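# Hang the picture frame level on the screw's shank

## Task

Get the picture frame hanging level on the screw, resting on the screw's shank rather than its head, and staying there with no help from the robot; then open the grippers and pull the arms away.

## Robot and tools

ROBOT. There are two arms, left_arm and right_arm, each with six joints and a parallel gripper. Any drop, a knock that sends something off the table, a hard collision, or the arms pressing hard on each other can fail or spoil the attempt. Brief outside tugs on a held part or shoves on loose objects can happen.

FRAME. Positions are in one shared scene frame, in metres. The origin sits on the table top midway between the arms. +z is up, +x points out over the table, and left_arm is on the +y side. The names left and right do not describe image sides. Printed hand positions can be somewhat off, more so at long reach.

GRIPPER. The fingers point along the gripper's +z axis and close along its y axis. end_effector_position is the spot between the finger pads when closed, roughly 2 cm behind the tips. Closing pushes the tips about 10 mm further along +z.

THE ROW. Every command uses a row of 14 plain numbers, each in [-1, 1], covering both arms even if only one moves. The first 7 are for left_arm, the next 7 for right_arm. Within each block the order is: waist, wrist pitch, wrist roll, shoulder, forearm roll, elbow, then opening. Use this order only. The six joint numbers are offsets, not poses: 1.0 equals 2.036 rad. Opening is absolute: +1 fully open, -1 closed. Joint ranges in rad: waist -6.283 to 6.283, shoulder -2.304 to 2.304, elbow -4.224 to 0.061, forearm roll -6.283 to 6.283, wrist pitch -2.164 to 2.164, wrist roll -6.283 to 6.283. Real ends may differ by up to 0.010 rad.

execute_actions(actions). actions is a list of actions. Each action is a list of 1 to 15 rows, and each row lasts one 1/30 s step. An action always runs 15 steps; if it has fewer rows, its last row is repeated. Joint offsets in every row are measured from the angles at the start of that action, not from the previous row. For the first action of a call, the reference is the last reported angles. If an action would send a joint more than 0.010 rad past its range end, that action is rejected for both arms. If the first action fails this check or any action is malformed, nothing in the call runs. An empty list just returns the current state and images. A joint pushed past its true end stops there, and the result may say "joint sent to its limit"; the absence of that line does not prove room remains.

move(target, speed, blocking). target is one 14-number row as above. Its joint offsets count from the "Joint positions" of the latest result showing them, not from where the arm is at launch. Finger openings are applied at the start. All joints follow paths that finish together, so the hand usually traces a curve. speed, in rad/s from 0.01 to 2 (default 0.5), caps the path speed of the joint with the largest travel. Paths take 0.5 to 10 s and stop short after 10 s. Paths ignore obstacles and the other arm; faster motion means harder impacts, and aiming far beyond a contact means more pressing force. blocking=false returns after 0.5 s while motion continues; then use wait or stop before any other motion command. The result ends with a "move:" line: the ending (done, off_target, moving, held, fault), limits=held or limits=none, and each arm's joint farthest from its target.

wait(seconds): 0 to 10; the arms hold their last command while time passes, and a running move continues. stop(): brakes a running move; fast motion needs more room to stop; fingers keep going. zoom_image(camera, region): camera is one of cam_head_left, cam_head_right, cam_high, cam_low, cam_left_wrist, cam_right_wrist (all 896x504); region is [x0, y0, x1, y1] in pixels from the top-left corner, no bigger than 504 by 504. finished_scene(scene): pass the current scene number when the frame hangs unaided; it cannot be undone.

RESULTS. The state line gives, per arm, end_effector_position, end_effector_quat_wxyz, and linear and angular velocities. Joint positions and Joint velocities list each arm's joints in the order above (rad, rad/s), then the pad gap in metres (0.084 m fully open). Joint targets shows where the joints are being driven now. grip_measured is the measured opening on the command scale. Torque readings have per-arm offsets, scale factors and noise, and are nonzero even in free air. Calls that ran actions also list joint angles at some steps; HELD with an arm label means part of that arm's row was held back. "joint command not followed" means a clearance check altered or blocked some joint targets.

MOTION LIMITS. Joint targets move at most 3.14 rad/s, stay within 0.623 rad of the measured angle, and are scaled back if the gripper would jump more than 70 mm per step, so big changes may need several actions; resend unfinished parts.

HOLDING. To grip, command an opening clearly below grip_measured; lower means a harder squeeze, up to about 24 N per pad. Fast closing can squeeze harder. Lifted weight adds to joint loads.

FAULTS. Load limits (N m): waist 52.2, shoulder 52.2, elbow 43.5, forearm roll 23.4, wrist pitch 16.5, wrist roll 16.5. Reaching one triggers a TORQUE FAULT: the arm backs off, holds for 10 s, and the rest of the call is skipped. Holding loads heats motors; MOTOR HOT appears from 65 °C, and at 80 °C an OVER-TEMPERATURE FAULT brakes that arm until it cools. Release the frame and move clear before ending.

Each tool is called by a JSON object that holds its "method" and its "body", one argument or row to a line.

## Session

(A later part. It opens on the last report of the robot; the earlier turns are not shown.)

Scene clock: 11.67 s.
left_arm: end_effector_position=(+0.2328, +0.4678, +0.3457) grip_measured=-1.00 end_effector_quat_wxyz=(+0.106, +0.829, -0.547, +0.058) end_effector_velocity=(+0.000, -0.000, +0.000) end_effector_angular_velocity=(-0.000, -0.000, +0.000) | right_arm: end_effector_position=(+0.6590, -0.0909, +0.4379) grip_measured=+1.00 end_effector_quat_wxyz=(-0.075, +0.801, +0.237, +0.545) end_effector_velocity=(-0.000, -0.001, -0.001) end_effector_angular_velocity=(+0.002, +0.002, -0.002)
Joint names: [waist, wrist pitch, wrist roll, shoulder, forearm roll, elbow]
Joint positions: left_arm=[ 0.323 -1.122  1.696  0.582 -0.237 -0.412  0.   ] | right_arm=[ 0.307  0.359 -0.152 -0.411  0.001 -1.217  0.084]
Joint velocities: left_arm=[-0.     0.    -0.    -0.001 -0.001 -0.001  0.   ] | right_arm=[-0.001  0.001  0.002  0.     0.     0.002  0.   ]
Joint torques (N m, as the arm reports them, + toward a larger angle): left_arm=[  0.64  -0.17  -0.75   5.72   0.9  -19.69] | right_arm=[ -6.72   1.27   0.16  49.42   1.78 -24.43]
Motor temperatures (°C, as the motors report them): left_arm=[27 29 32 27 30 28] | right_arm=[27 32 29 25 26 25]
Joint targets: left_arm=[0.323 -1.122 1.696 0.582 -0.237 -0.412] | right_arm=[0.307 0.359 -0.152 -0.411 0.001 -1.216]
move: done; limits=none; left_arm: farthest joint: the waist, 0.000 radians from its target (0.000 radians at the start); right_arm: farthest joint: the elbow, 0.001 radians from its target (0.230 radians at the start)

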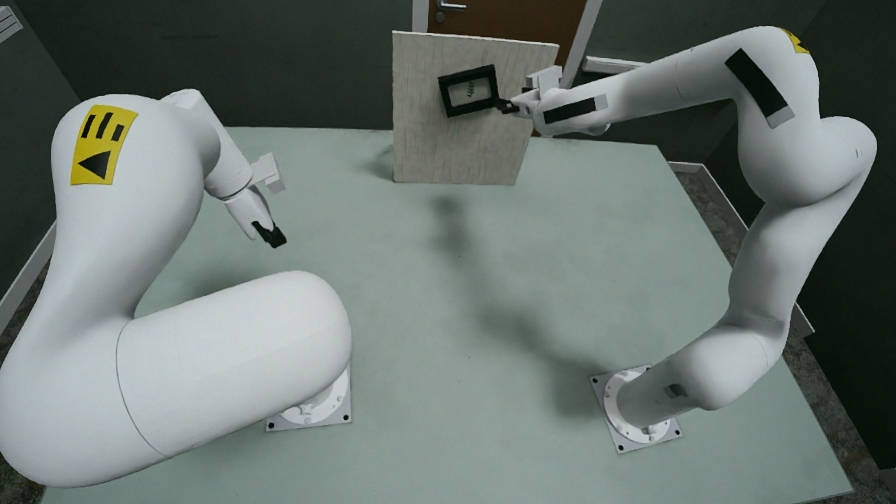

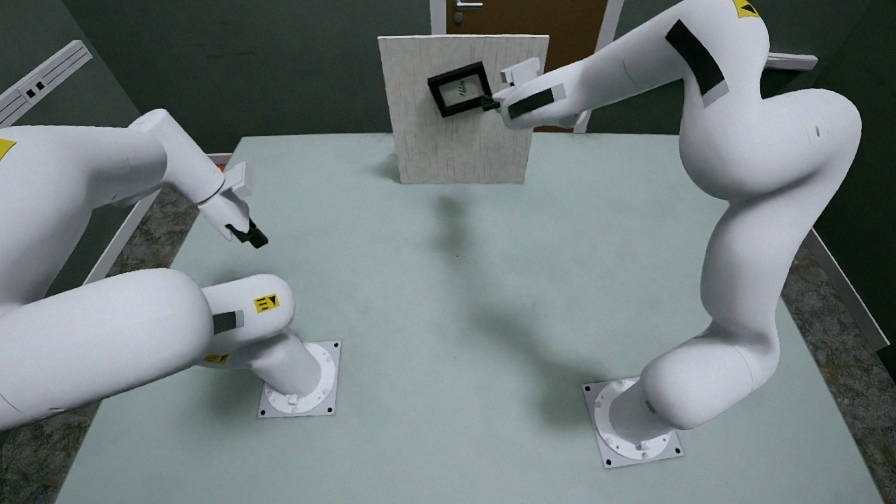

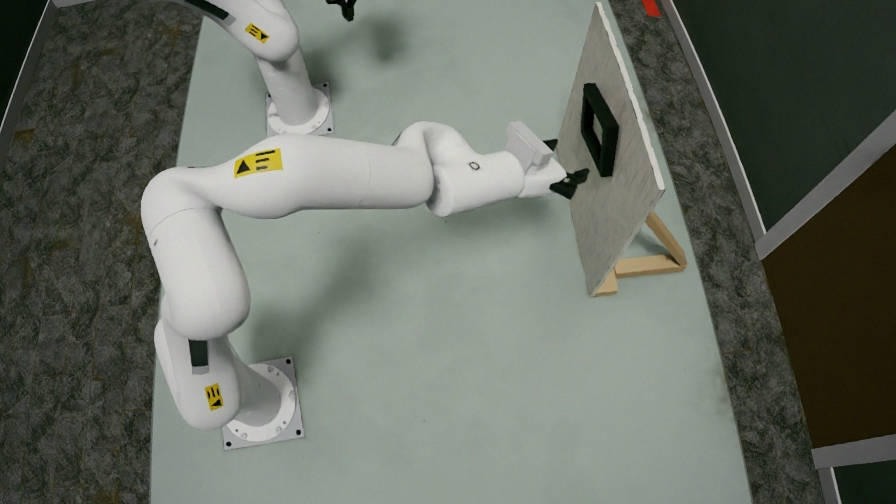

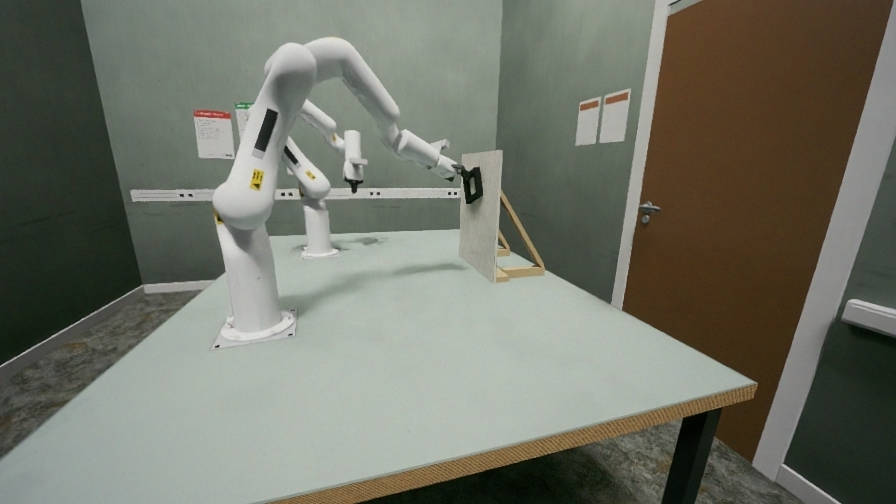

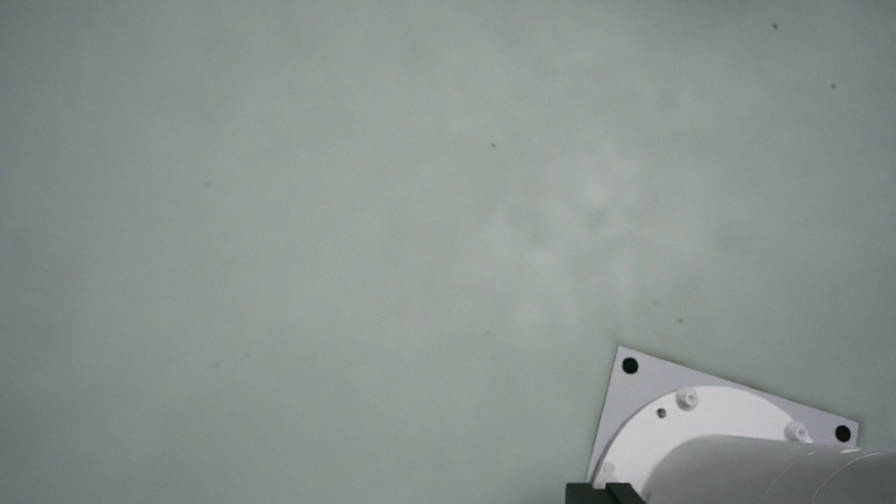

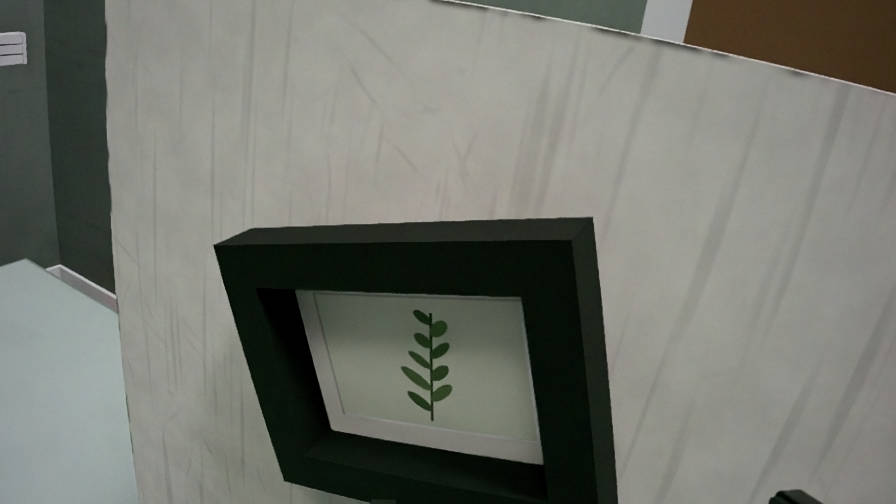

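{"method": "move", "body": {
  "target": [0,0,0,0,0,0,-1, 0,0,0,-0.022,0,0,1],
  "speed": 0.3
}}

{"method": "move", "body": {
  "target": [0,0,0,0,0,0,-1, 0,0,0,-0.085,0,-0.115,1],
  "speed": 0.2
}}

Scene clock: 12.87 s.
left_arm: end_effector_position=(+0.2328, +0.4678, +0.3457) grip_measured=-1.00 end_effector_quat_wxyz=(+0.106, +0.829, -0.547, +0.058) end_effector_velocity=(-0.000, -0.000, -0.000) end_effector_angular_velocity=(-0.001, +0.000, +0.001) | right_arm: end_effector_position=(+0.6613, -0.0898, +0.4027) grip_measured=+1.00 end_effector_quat_wxyz=(-0.072, +0.812, +0.241, +0.526) end_effector_velocity=(-0.001, +0.000, -0.001) end_effector_angular_velocity=(-0.000, +0.002, +0.000)
Joint names: [waist, wrist pitch, wrist roll, shoulder, forearm roll, elbow]
Joint positions: left_arm=[ 0.323 -1.122  1.696  0.582 -0.237 -0.412  0.   ] | right_arm=[ 0.307  0.359 -0.152 -0.456  0.001 -1.217  0.084]
Joint velocities: left_arm=[-0.     0.001 -0.001 -0.    -0.001  0.001  0.   ] | right_arm=[ 0.001 -0.     0.001 -0.     0.     0.001 -0.   ]
Joint torques (N m, as the arm reports them, + toward a larger angle): left_arm=[ -0.04  -0.15  -0.85   6.6    1.21 -19.55] | right_arm=[ -6.72   1.24   0.2   51.16   1.63 -24.09]
Motor temperatures (°C, as the motors report them): left_arm=[27 29 32 27 30 28] | right_arm=[27 32 29 25 26 25]
Joint targets: left_arm=[0.323 -1.122 1.696 0.582 -0.237 -0.412] | right_arm=[0.307 0.359 -0.152 -0.456 0.001 -1.217]
move: done; limits=none; left_arm: farthest joint: the waist, 0.000 radians from its target (0.000 radians at the start); right_arm: farthest joint: the waist, 0.000 radians from its target (0.000 radians at the start)

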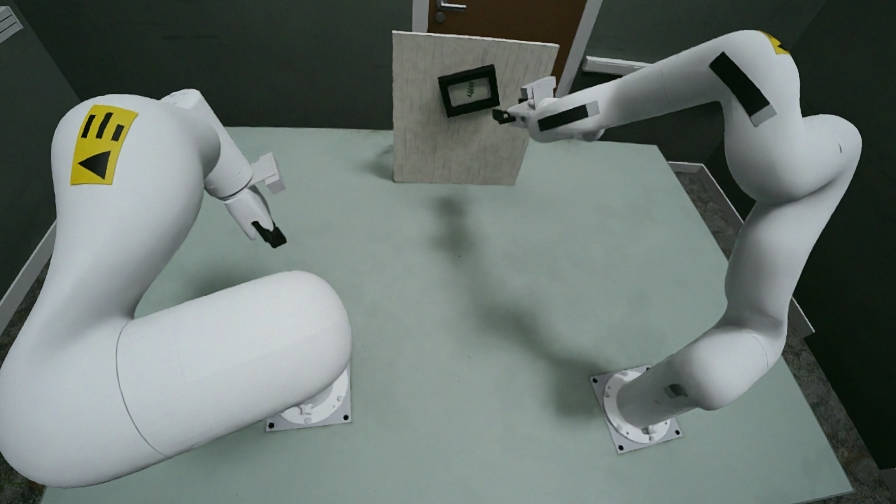

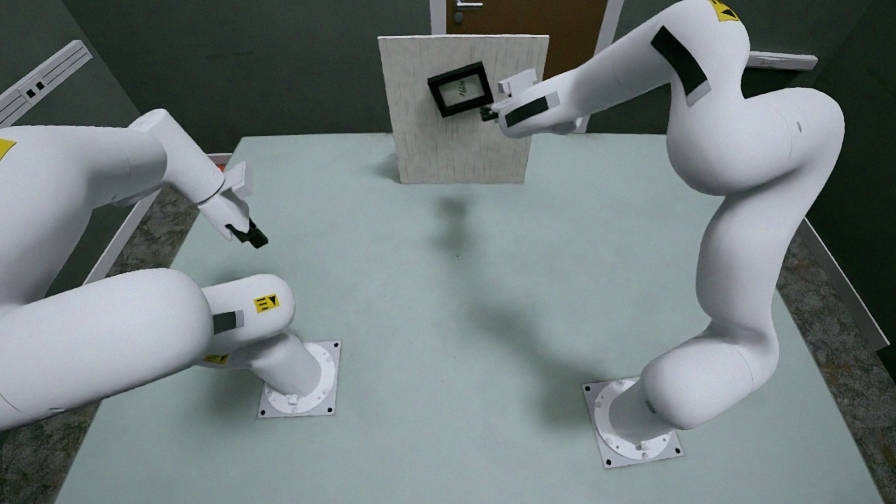

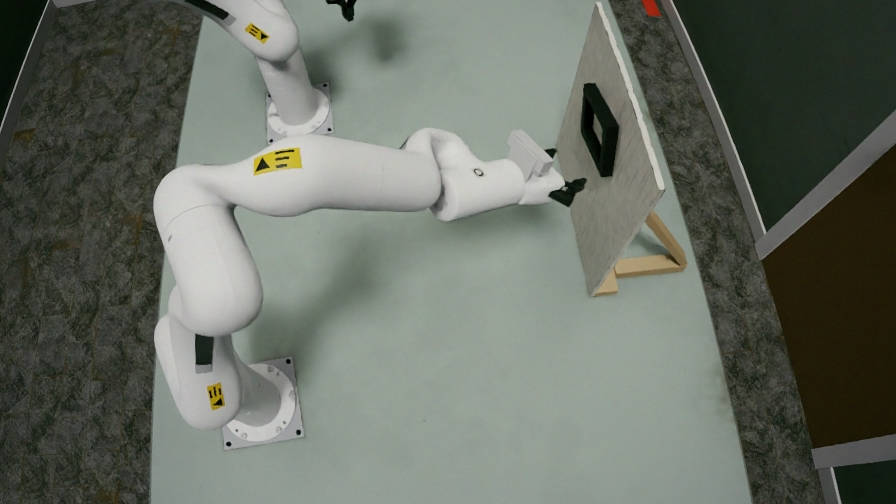

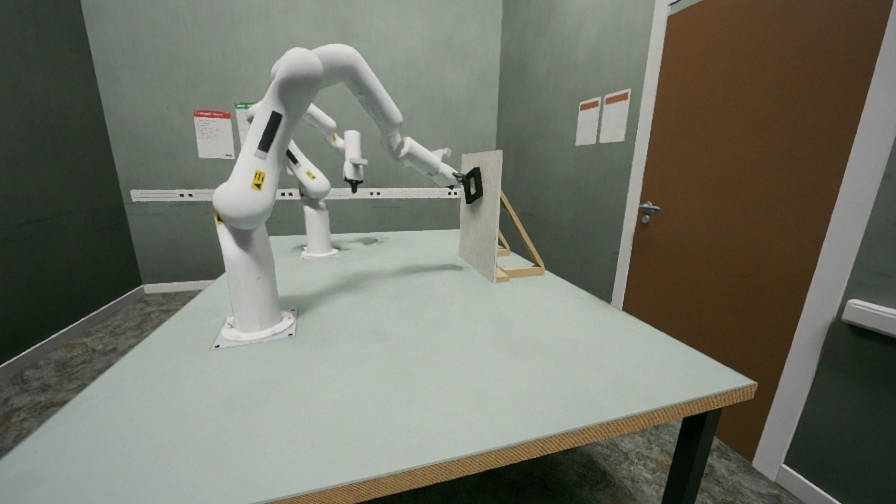

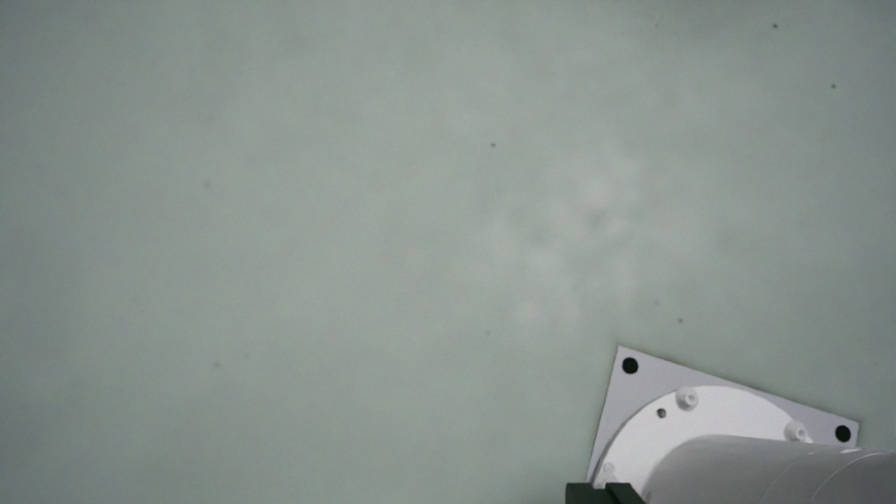

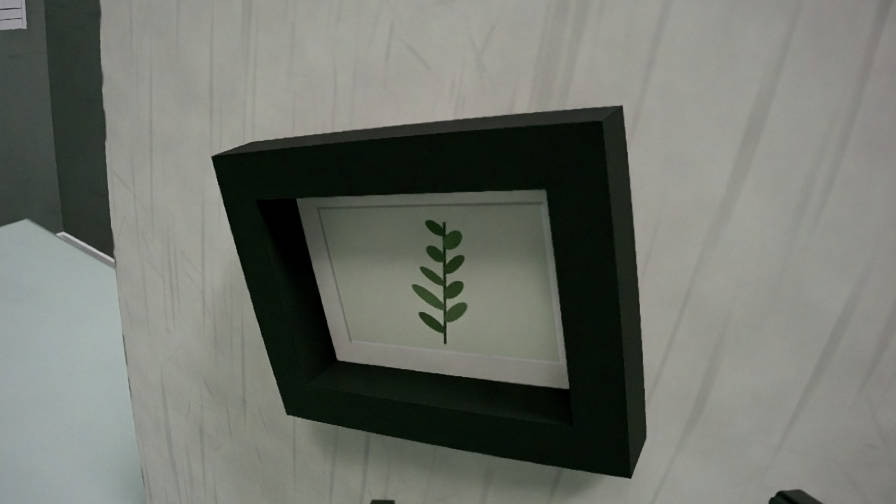

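Scene clock: 14.40 s.
left_arm: end_effector_position=(+0.2328, +0.4678, +0.3457) grip_measured=-1.00 end_effector_quat_wxyz=(+0.106, +0.829, -0.547, +0.058) end_effector_velocity=(+0.000, -0.000, +0.000) end_effector_angular_velocity=(-0.001, -0.000, +0.002) | right_arm: end_effector_position=(+0.7301, -0.0587, +0.4067) grip_measured=+1.00 end_effector_quat_wxyz=(-0.076, +0.796, +0.236, +0.552) end_effector_velocity=(+0.000, +0.000, -0.002) end_effector_angular_velocity=(-0.003, +0.001, +0.001)
Joint names: [waist, wrist pitch, wrist roll, shoulder, forearm roll, elbow]
Joint positions: left_arm=[ 0.323 -1.122  1.696  0.582 -0.237 -0.412  0.   ] | right_arm=[ 0.307  0.359 -0.152 -0.628  0.001 -1.451  0.084]
Joint velocities: left_arm=[ 0.001 -0.    -0.     0.    -0.002  0.     0.   ] | right_arm=[ 0.    -0.    -0.003 -0.003  0.001 -0.     0.   ]
Joint torques (N m, as the arm reports them, + toward a larger angle): left_arm=[  0.33  -0.15  -0.86   5.74   1.02 -19.63] | right_arm=[ -6.8    1.24   0.15  59.38   1.64 -24.67]
Motor temperatures (°C, as the motors report them): left_arm=[27 29 32 27 30 28] | right_arm=[27 32 29 25 26 26]
Joint targets: left_arm=[0.323 -1.122 1.696 0.582 -0.237 -0.412] | right_arm=[0.307 0.359 -0.152 -0.629 0.001 -1.451]
move: done; limits=none; left_arm: farthest joint: the waist, 0.000 radians from its target (0.000 radians at the start); right_arm: farthest joint: the shoulder, 0.001 radians from its target (0.173 radians at the start)

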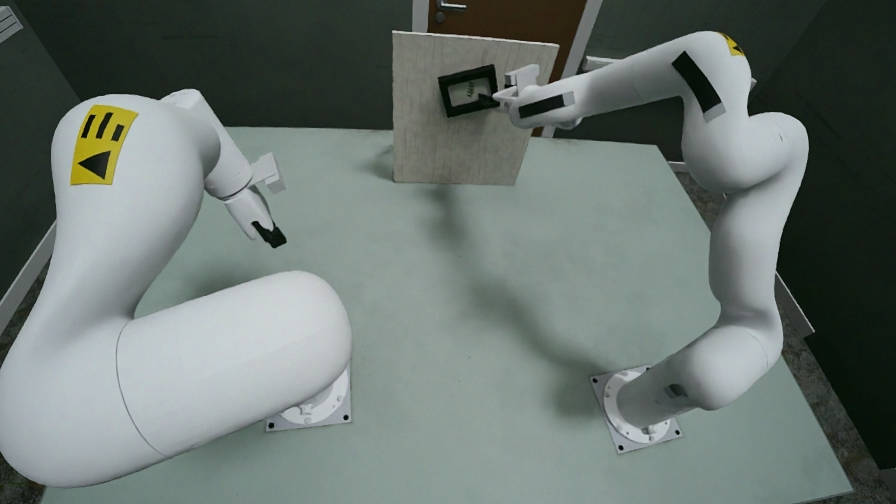

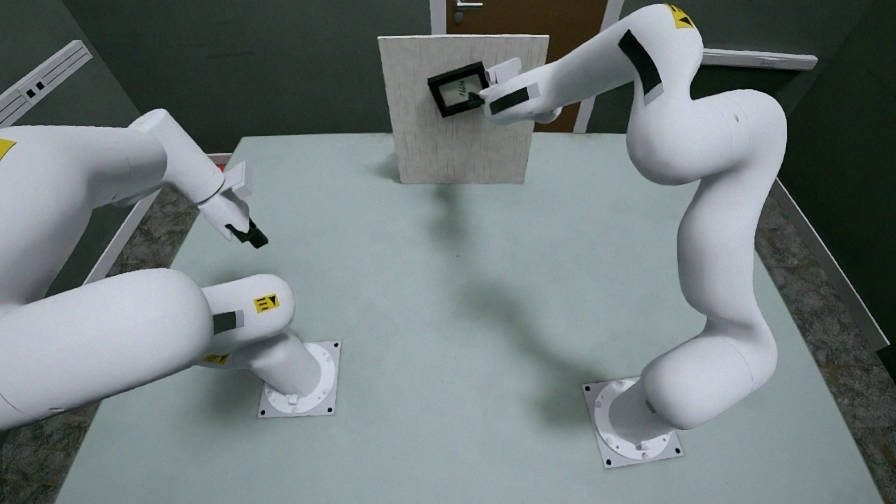

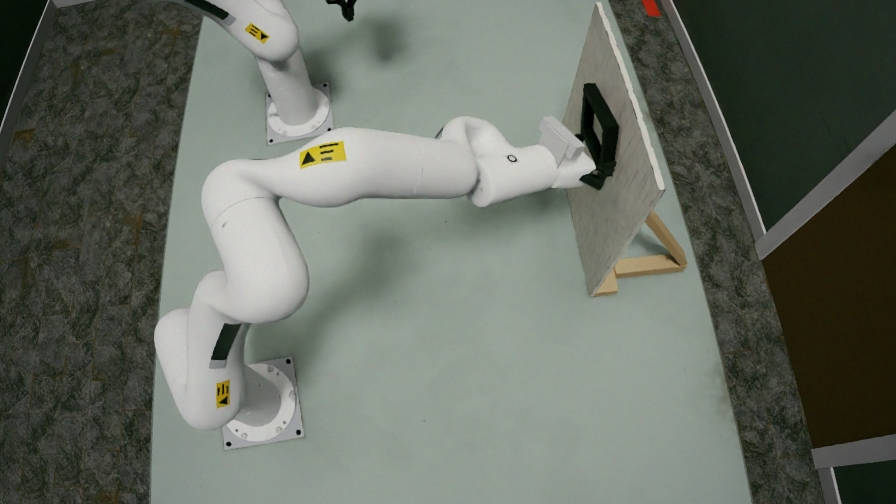

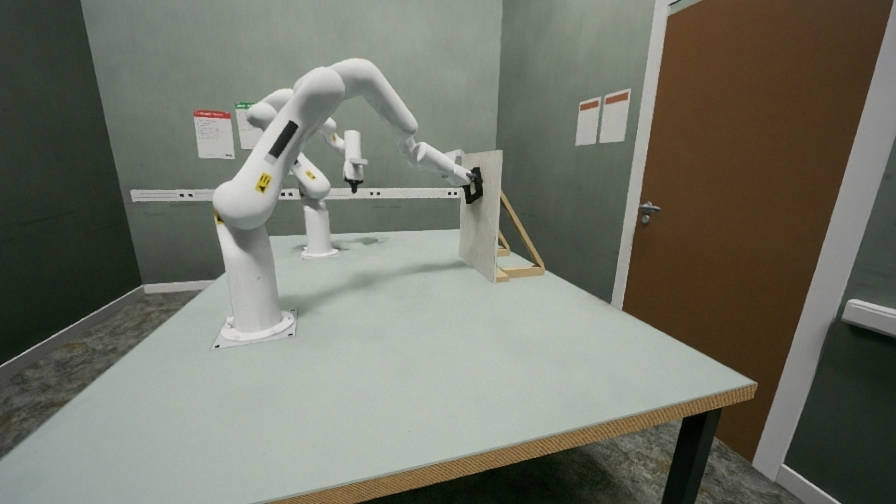

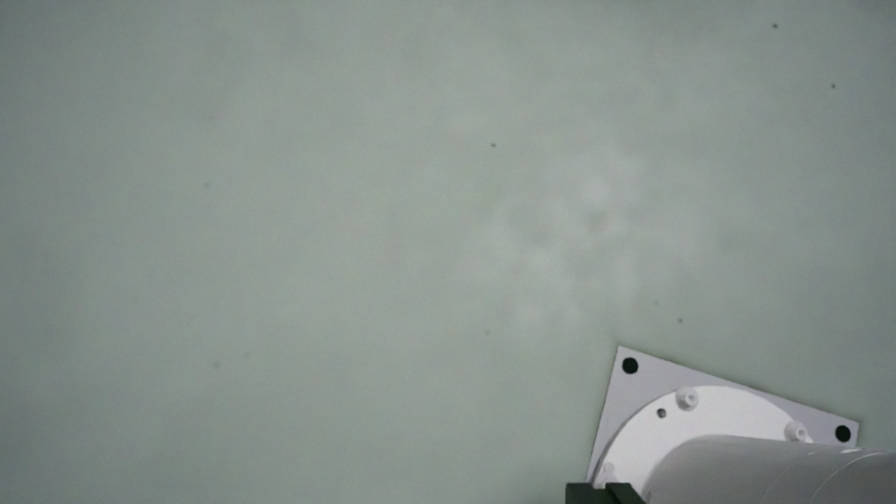

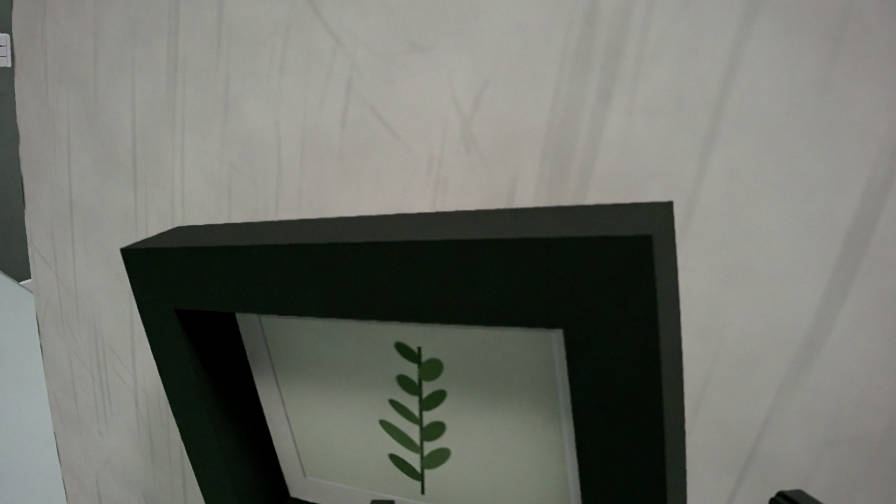

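Advance another 2.5 cm, then close.

{"method": "move", "body": {
  "target": [0,0,0,0,0,0,-1, 0,0,0,-0.03,0,-0.04,1],
  "speed": 0.15
}}

{"method": "execute_actions", "body": {
  "actions": [
    [[0,0,0,0,0,0,-1,0,0,0,0,0,0,0.3]],
    [[0,0,0,0,0,0,-1,0,0,0,0,0,0,-0.3]],
    [[0,0,0,0,0,0,-1,0,0,0,0,0,0,-1]]
  ]
}}

Scene clock: 15.43 s.
left_arm: end_effector_position=(+0.2328, +0.4678, +0.3457) grip_measured=-1.00 end_effector_quat_wxyz=(+0.106, +0.829, -0.547, +0.058) end_effector_velocity=(-0.000, +0.000, -0.000) end_effector_angular_velocity=(+0.000, +0.002, +0.001) | right_arm: end_effector_position=(+0.7472, -0.0482, +0.4032) grip_measured=+1.00 end_effector_quat_wxyz=(-0.077, +0.794, +0.236, +0.555) end_effector_velocity=(+0.000, -0.001, -0.001) end_effector_angular_velocity=(-0.001, -0.003, +0.000)
Joint names: [waist, wrist pitch, wrist roll, shoulder, forearm roll, elbow]
Joint positions: left_arm=[ 0.323 -1.122  1.696  0.582 -0.237 -0.412  0.   ] | right_arm=[ 0.31   0.351 -0.151 -0.681  0.001 -1.52   0.084]
Joint velocities: left_arm=[ 0.    -0.001 -0.001 -0.     0.001  0.     0.   ] | right_arm=[-0.001  0.006 -0.002 -0.002 -0.001  0.002  0.   ]
Joint torques (N m, as the arm reports them, + toward a larger angle): left_arm=[  0.07  -0.23  -0.82   5.4    1.17 -19.32] | right_arm=[-36.18   7.96  -0.83   2.87   0.85 -54.47]
Motor temperatures (°C, as the motors report them): left_arm=[27 29 32 27 30 28] | right_arm=[27 32 29 25 26 26]
Joint targets: left_arm=[0.323 -1.122 1.696 0.582 -0.237 -0.412] | right_arm=[0.307 0.359 -0.152 -0.689 0.001 -1.532]
move: off_target (right_arm); limits=none; left_arm: farthest joint: the waist, 0.000 radians from its target (0.000 radians at the start); right_arm: farthest joint: the elbow, 0.013 radians from its target (0.082 radians at the start)

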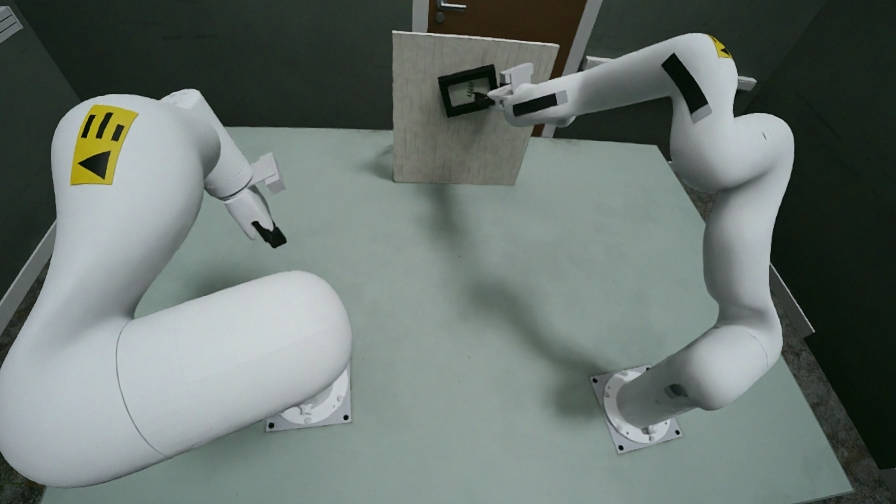

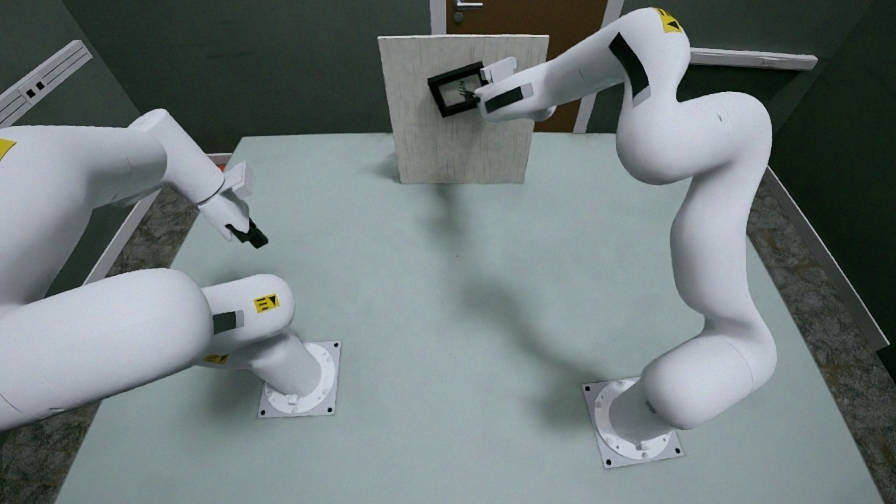

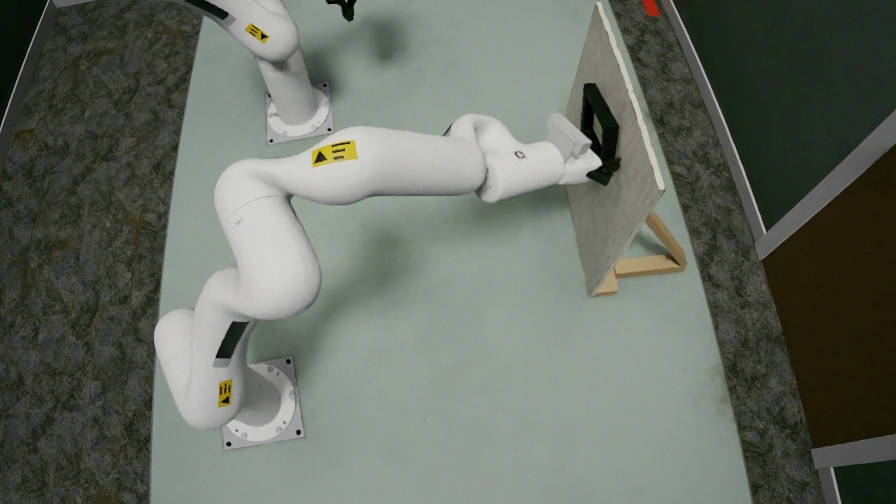

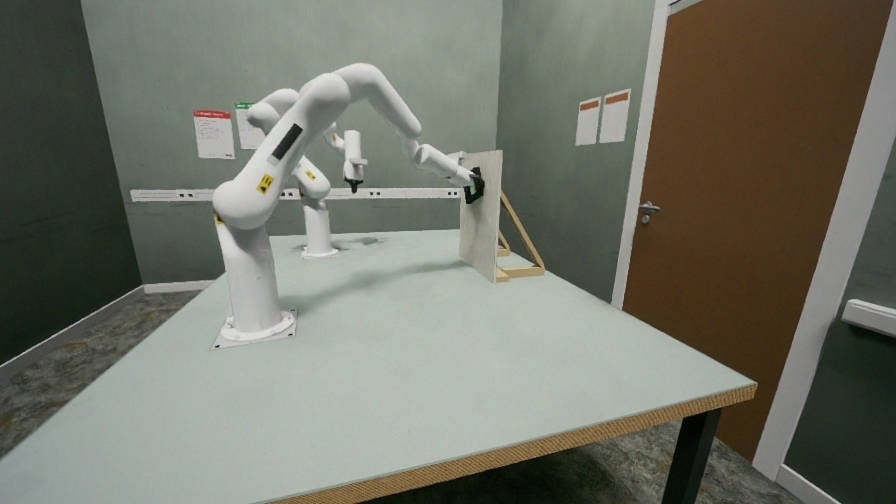

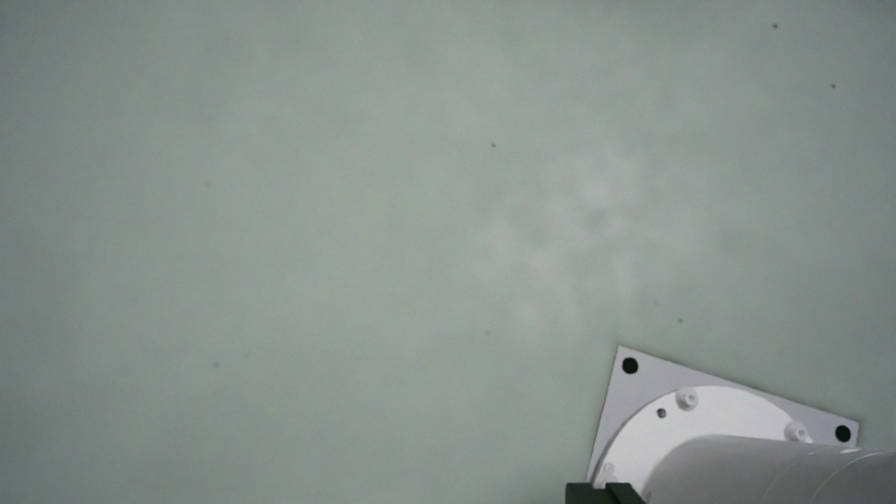

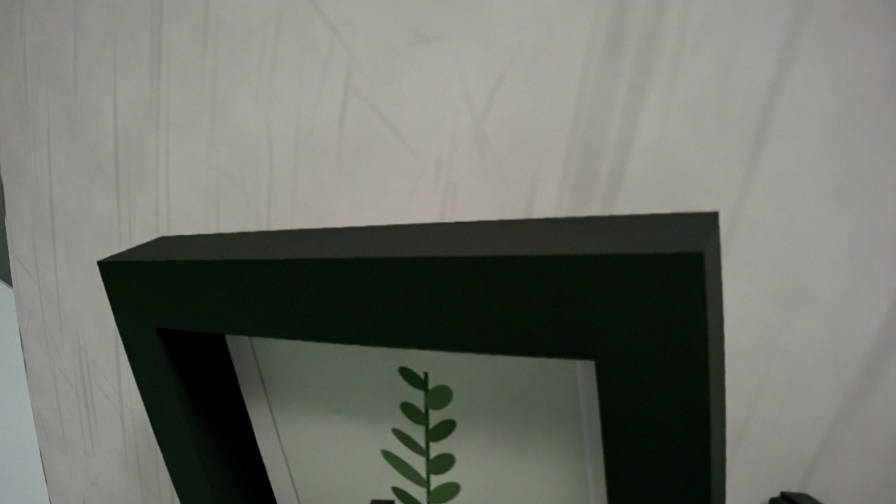

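Scene clock: 16.93 s.
left_arm: end_effector_position=(+0.2328, +0.4678, +0.3457) grip_measured=-1.00 end_effector_quat_wxyz=(+0.106, +0.829, -0.547, +0.058) end_effector_velocity=(-0.000, -0.000, -0.000) end_effector_angular_velocity=(-0.000, -0.000, -0.002) | right_arm: end_effector_position=(+0.7455, -0.0488, +0.4031) grip_measured=+0.97 end_effector_quat_wxyz=(-0.077, +0.794, +0.236, +0.554) end_effector_velocity=(+0.001, -0.001, +0.001) end_effector_angular_velocity=(-0.001, -0.002, -0.000)
Joint names: [waist, wrist pitch, wrist roll, shoulder, forearm roll, elbow]
Joint positions: left_arm=[ 0.323 -1.122  1.696  0.582 -0.237 -0.412  0.   ] | right_arm=[ 0.31   0.351 -0.151 -0.676  0.001 -1.514  0.083]
Joint velocities: left_arm=[-0.    -0.     0.002  0.    -0.     0.     0.   ] | right_arm=[-0.001 -0.    -0.    -0.    -0.002 -0.001  0.001]
Joint torques (N m, as the arm reports them, + toward a larger angle): left_arm=[ -0.27  -0.15  -0.83   5.51   0.95 -19.59] | right_arm=[-21.     4.41  -0.31  32.82   1.45 -38.7 ]
Motor temperatures (°C, as the motors report them): left_arm=[27 29 32 27 30 28] | right_arm=[27 32 29 25 26 26]
Joint targets: left_arm=[0.323 -1.122 1.696 0.582 -0.237 -0.412] | right_arm=[0.310 0.351 -0.151 -0.677 0.001 -1.514]
Step readings (joint positions; steps 1 to 15: 1st action; 16 to 30: 2nd action; 31 to 45: 3rd action):
0: left_arm=[0.323 -1.122 1.696 0.582 -0.237 -0.412] | right_arm=[0.310 0.351 -0.151 -0.681 0.001 -1.520]
1: left_arm=[0.323 -1.122 1.696 0.582 -0.237 -0.412] | right_arm=[0.310 0.351 -0.151 -0.680 0.001 -1.519]
2: left_arm=[0.323 -1.122 1.696 0.582 -0.237 -0.412] | right_arm=[0.311 0.350 -0.151 -0.679 0.001 -1.517]
4: left_arm=[0.323 -1.122 1.696 0.582 -0.237 -0.412] | right_arm=[0.310 0.350 -0.151 -0.677 0.001 -1.515]
8: left_arm=[0.323 -1.122 1.696 0.582 -0.237 -0.412] | right_arm=[0.310 0.351 -0.151 -0.678 0.001 -1.516]
15: left_arm=[0.323 -1.122 1.696 0.582 -0.237 -0.412] | right_arm=[0.310 0.351 -0.151 -0.678 0.001 -1.516]
16: left_arm=[0.323 -1.122 1.696 0.582 -0.237 -0.412] | right_arm=[0.310 0.351 -0.151 -0.678 0.001 -1.516]
17: left_arm=[0.323 -1.122 1.696 0.582 -0.237 -0.412] | right_arm=[0.310 0.351 -0.151 -0.677 0.001 -1.515]
19: left_arm=[0.323 -1.122 1.696 0.582 -0.237 -0.412] | right_arm=[0.310 0.352 -0.151 -0.677 0.001 -1.514]
23: left_arm=[0.323 -1.122 1.696 0.582 -0.237 -0.412] | right_arm=[0.310 0.351 -0.151 -0.677 0.001 -1.514]
30: left_arm=[0.323 -1.122 1.696 0.582 -0.237 -0.412] | right_arm=[0.310 0.351 -0.151 -0.677 0.001 -1.514]
31: left_arm=[0.323 -1.122 1.696 0.582 -0.237 -0.412] | right_arm=[0.310 0.351 -0.151 -0.677 0.001 -1.514]
32: left_arm=[0.323 -1.122 1.696 0.582 -0.237 -0.412] | right_arm=[0.310 0.351 -0.151 -0.677 0.001 -1.514]
34: left_arm=[0.323 -1.122 1.696 0.582 -0.237 -0.412] | right_arm=[0.310 0.351 -0.151 -0.676 0.001 -1.514]
38: left_arm=[0.323 -1.122 1.696 0.582 -0.237 -0.412] | right_arm=[0.310 0.351 -0.151 -0.676 0.001 -1.513]
45: Joint positions above

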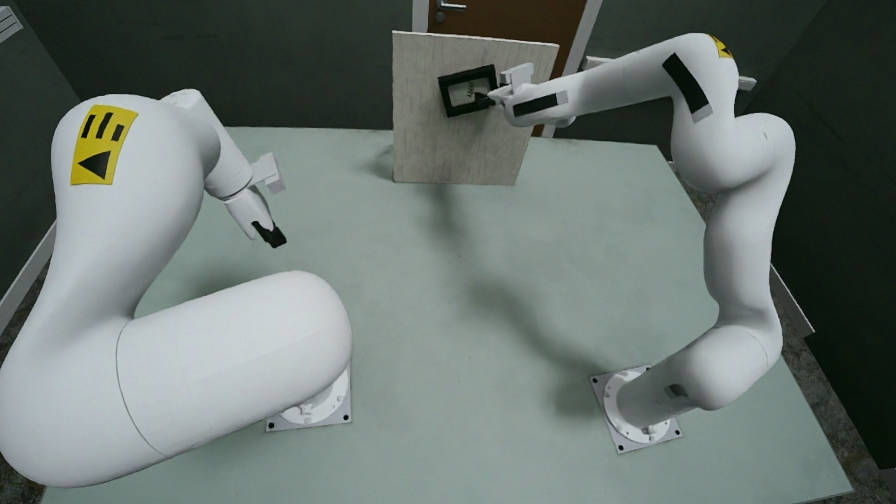

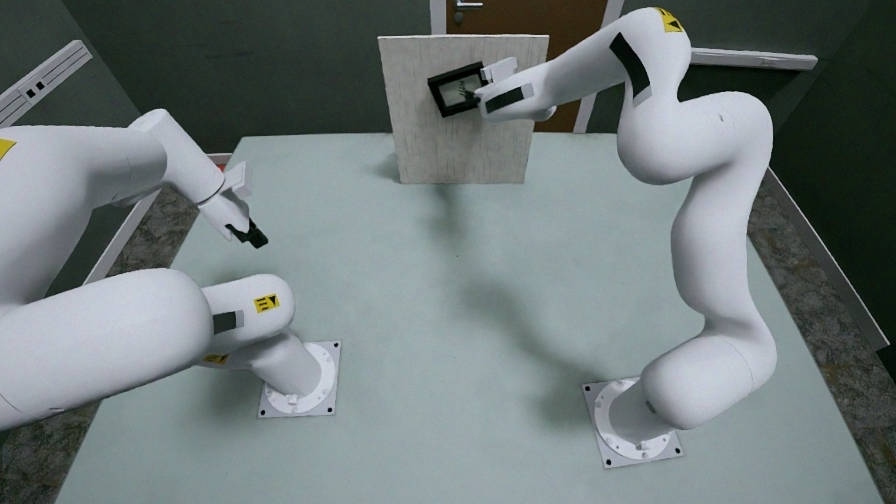

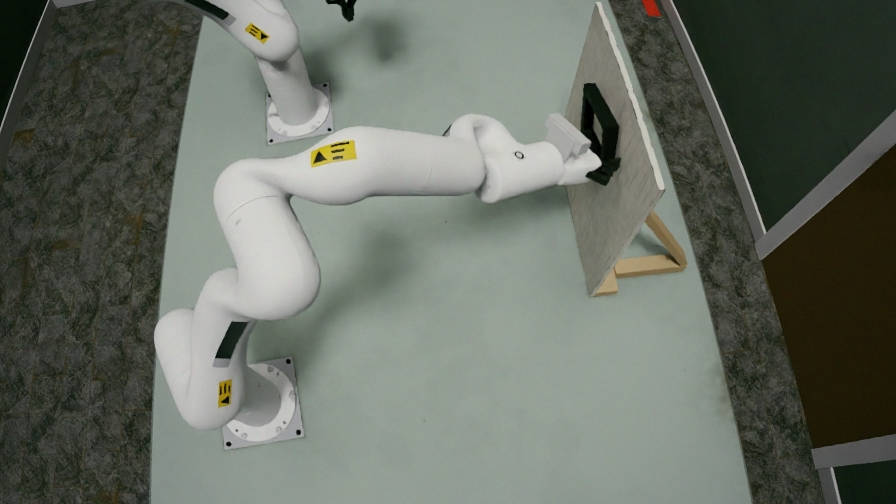

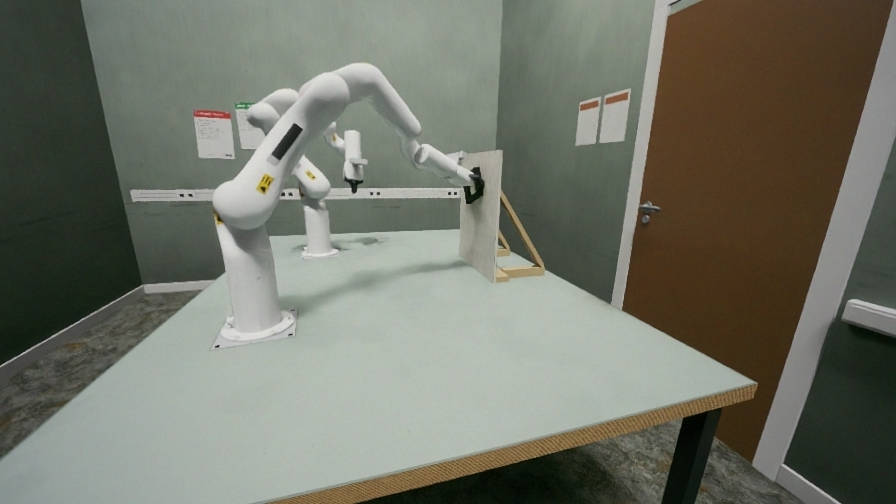

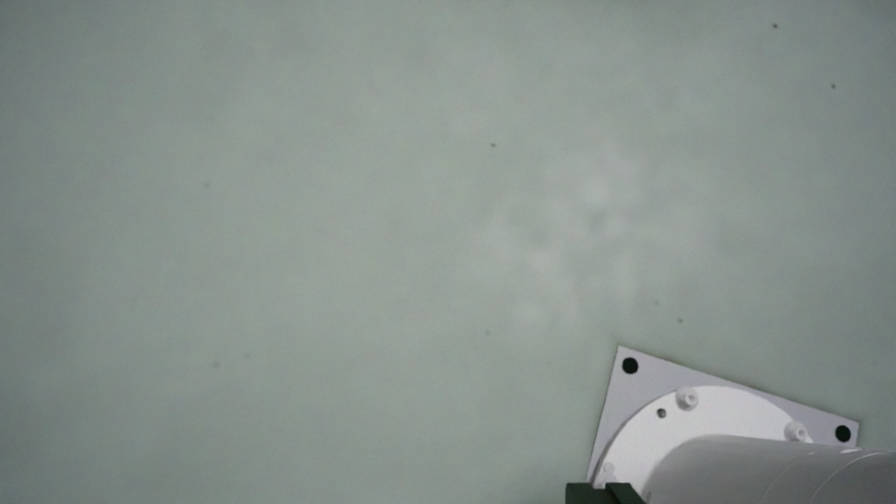

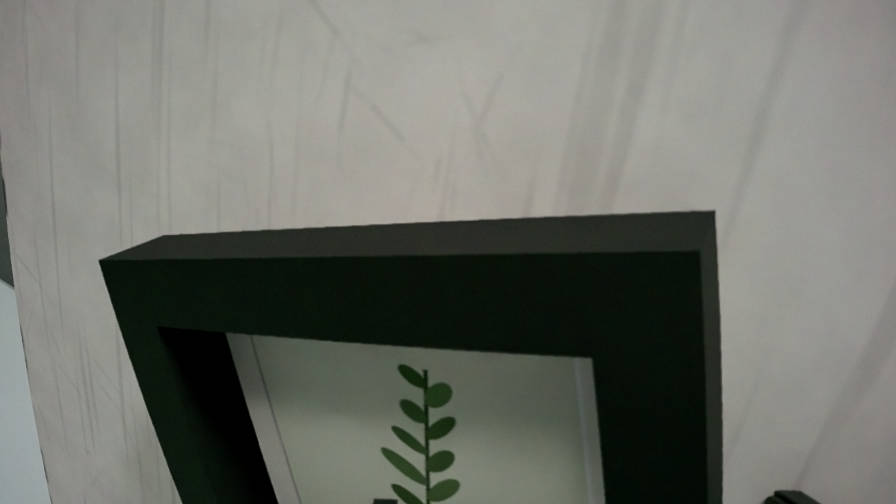

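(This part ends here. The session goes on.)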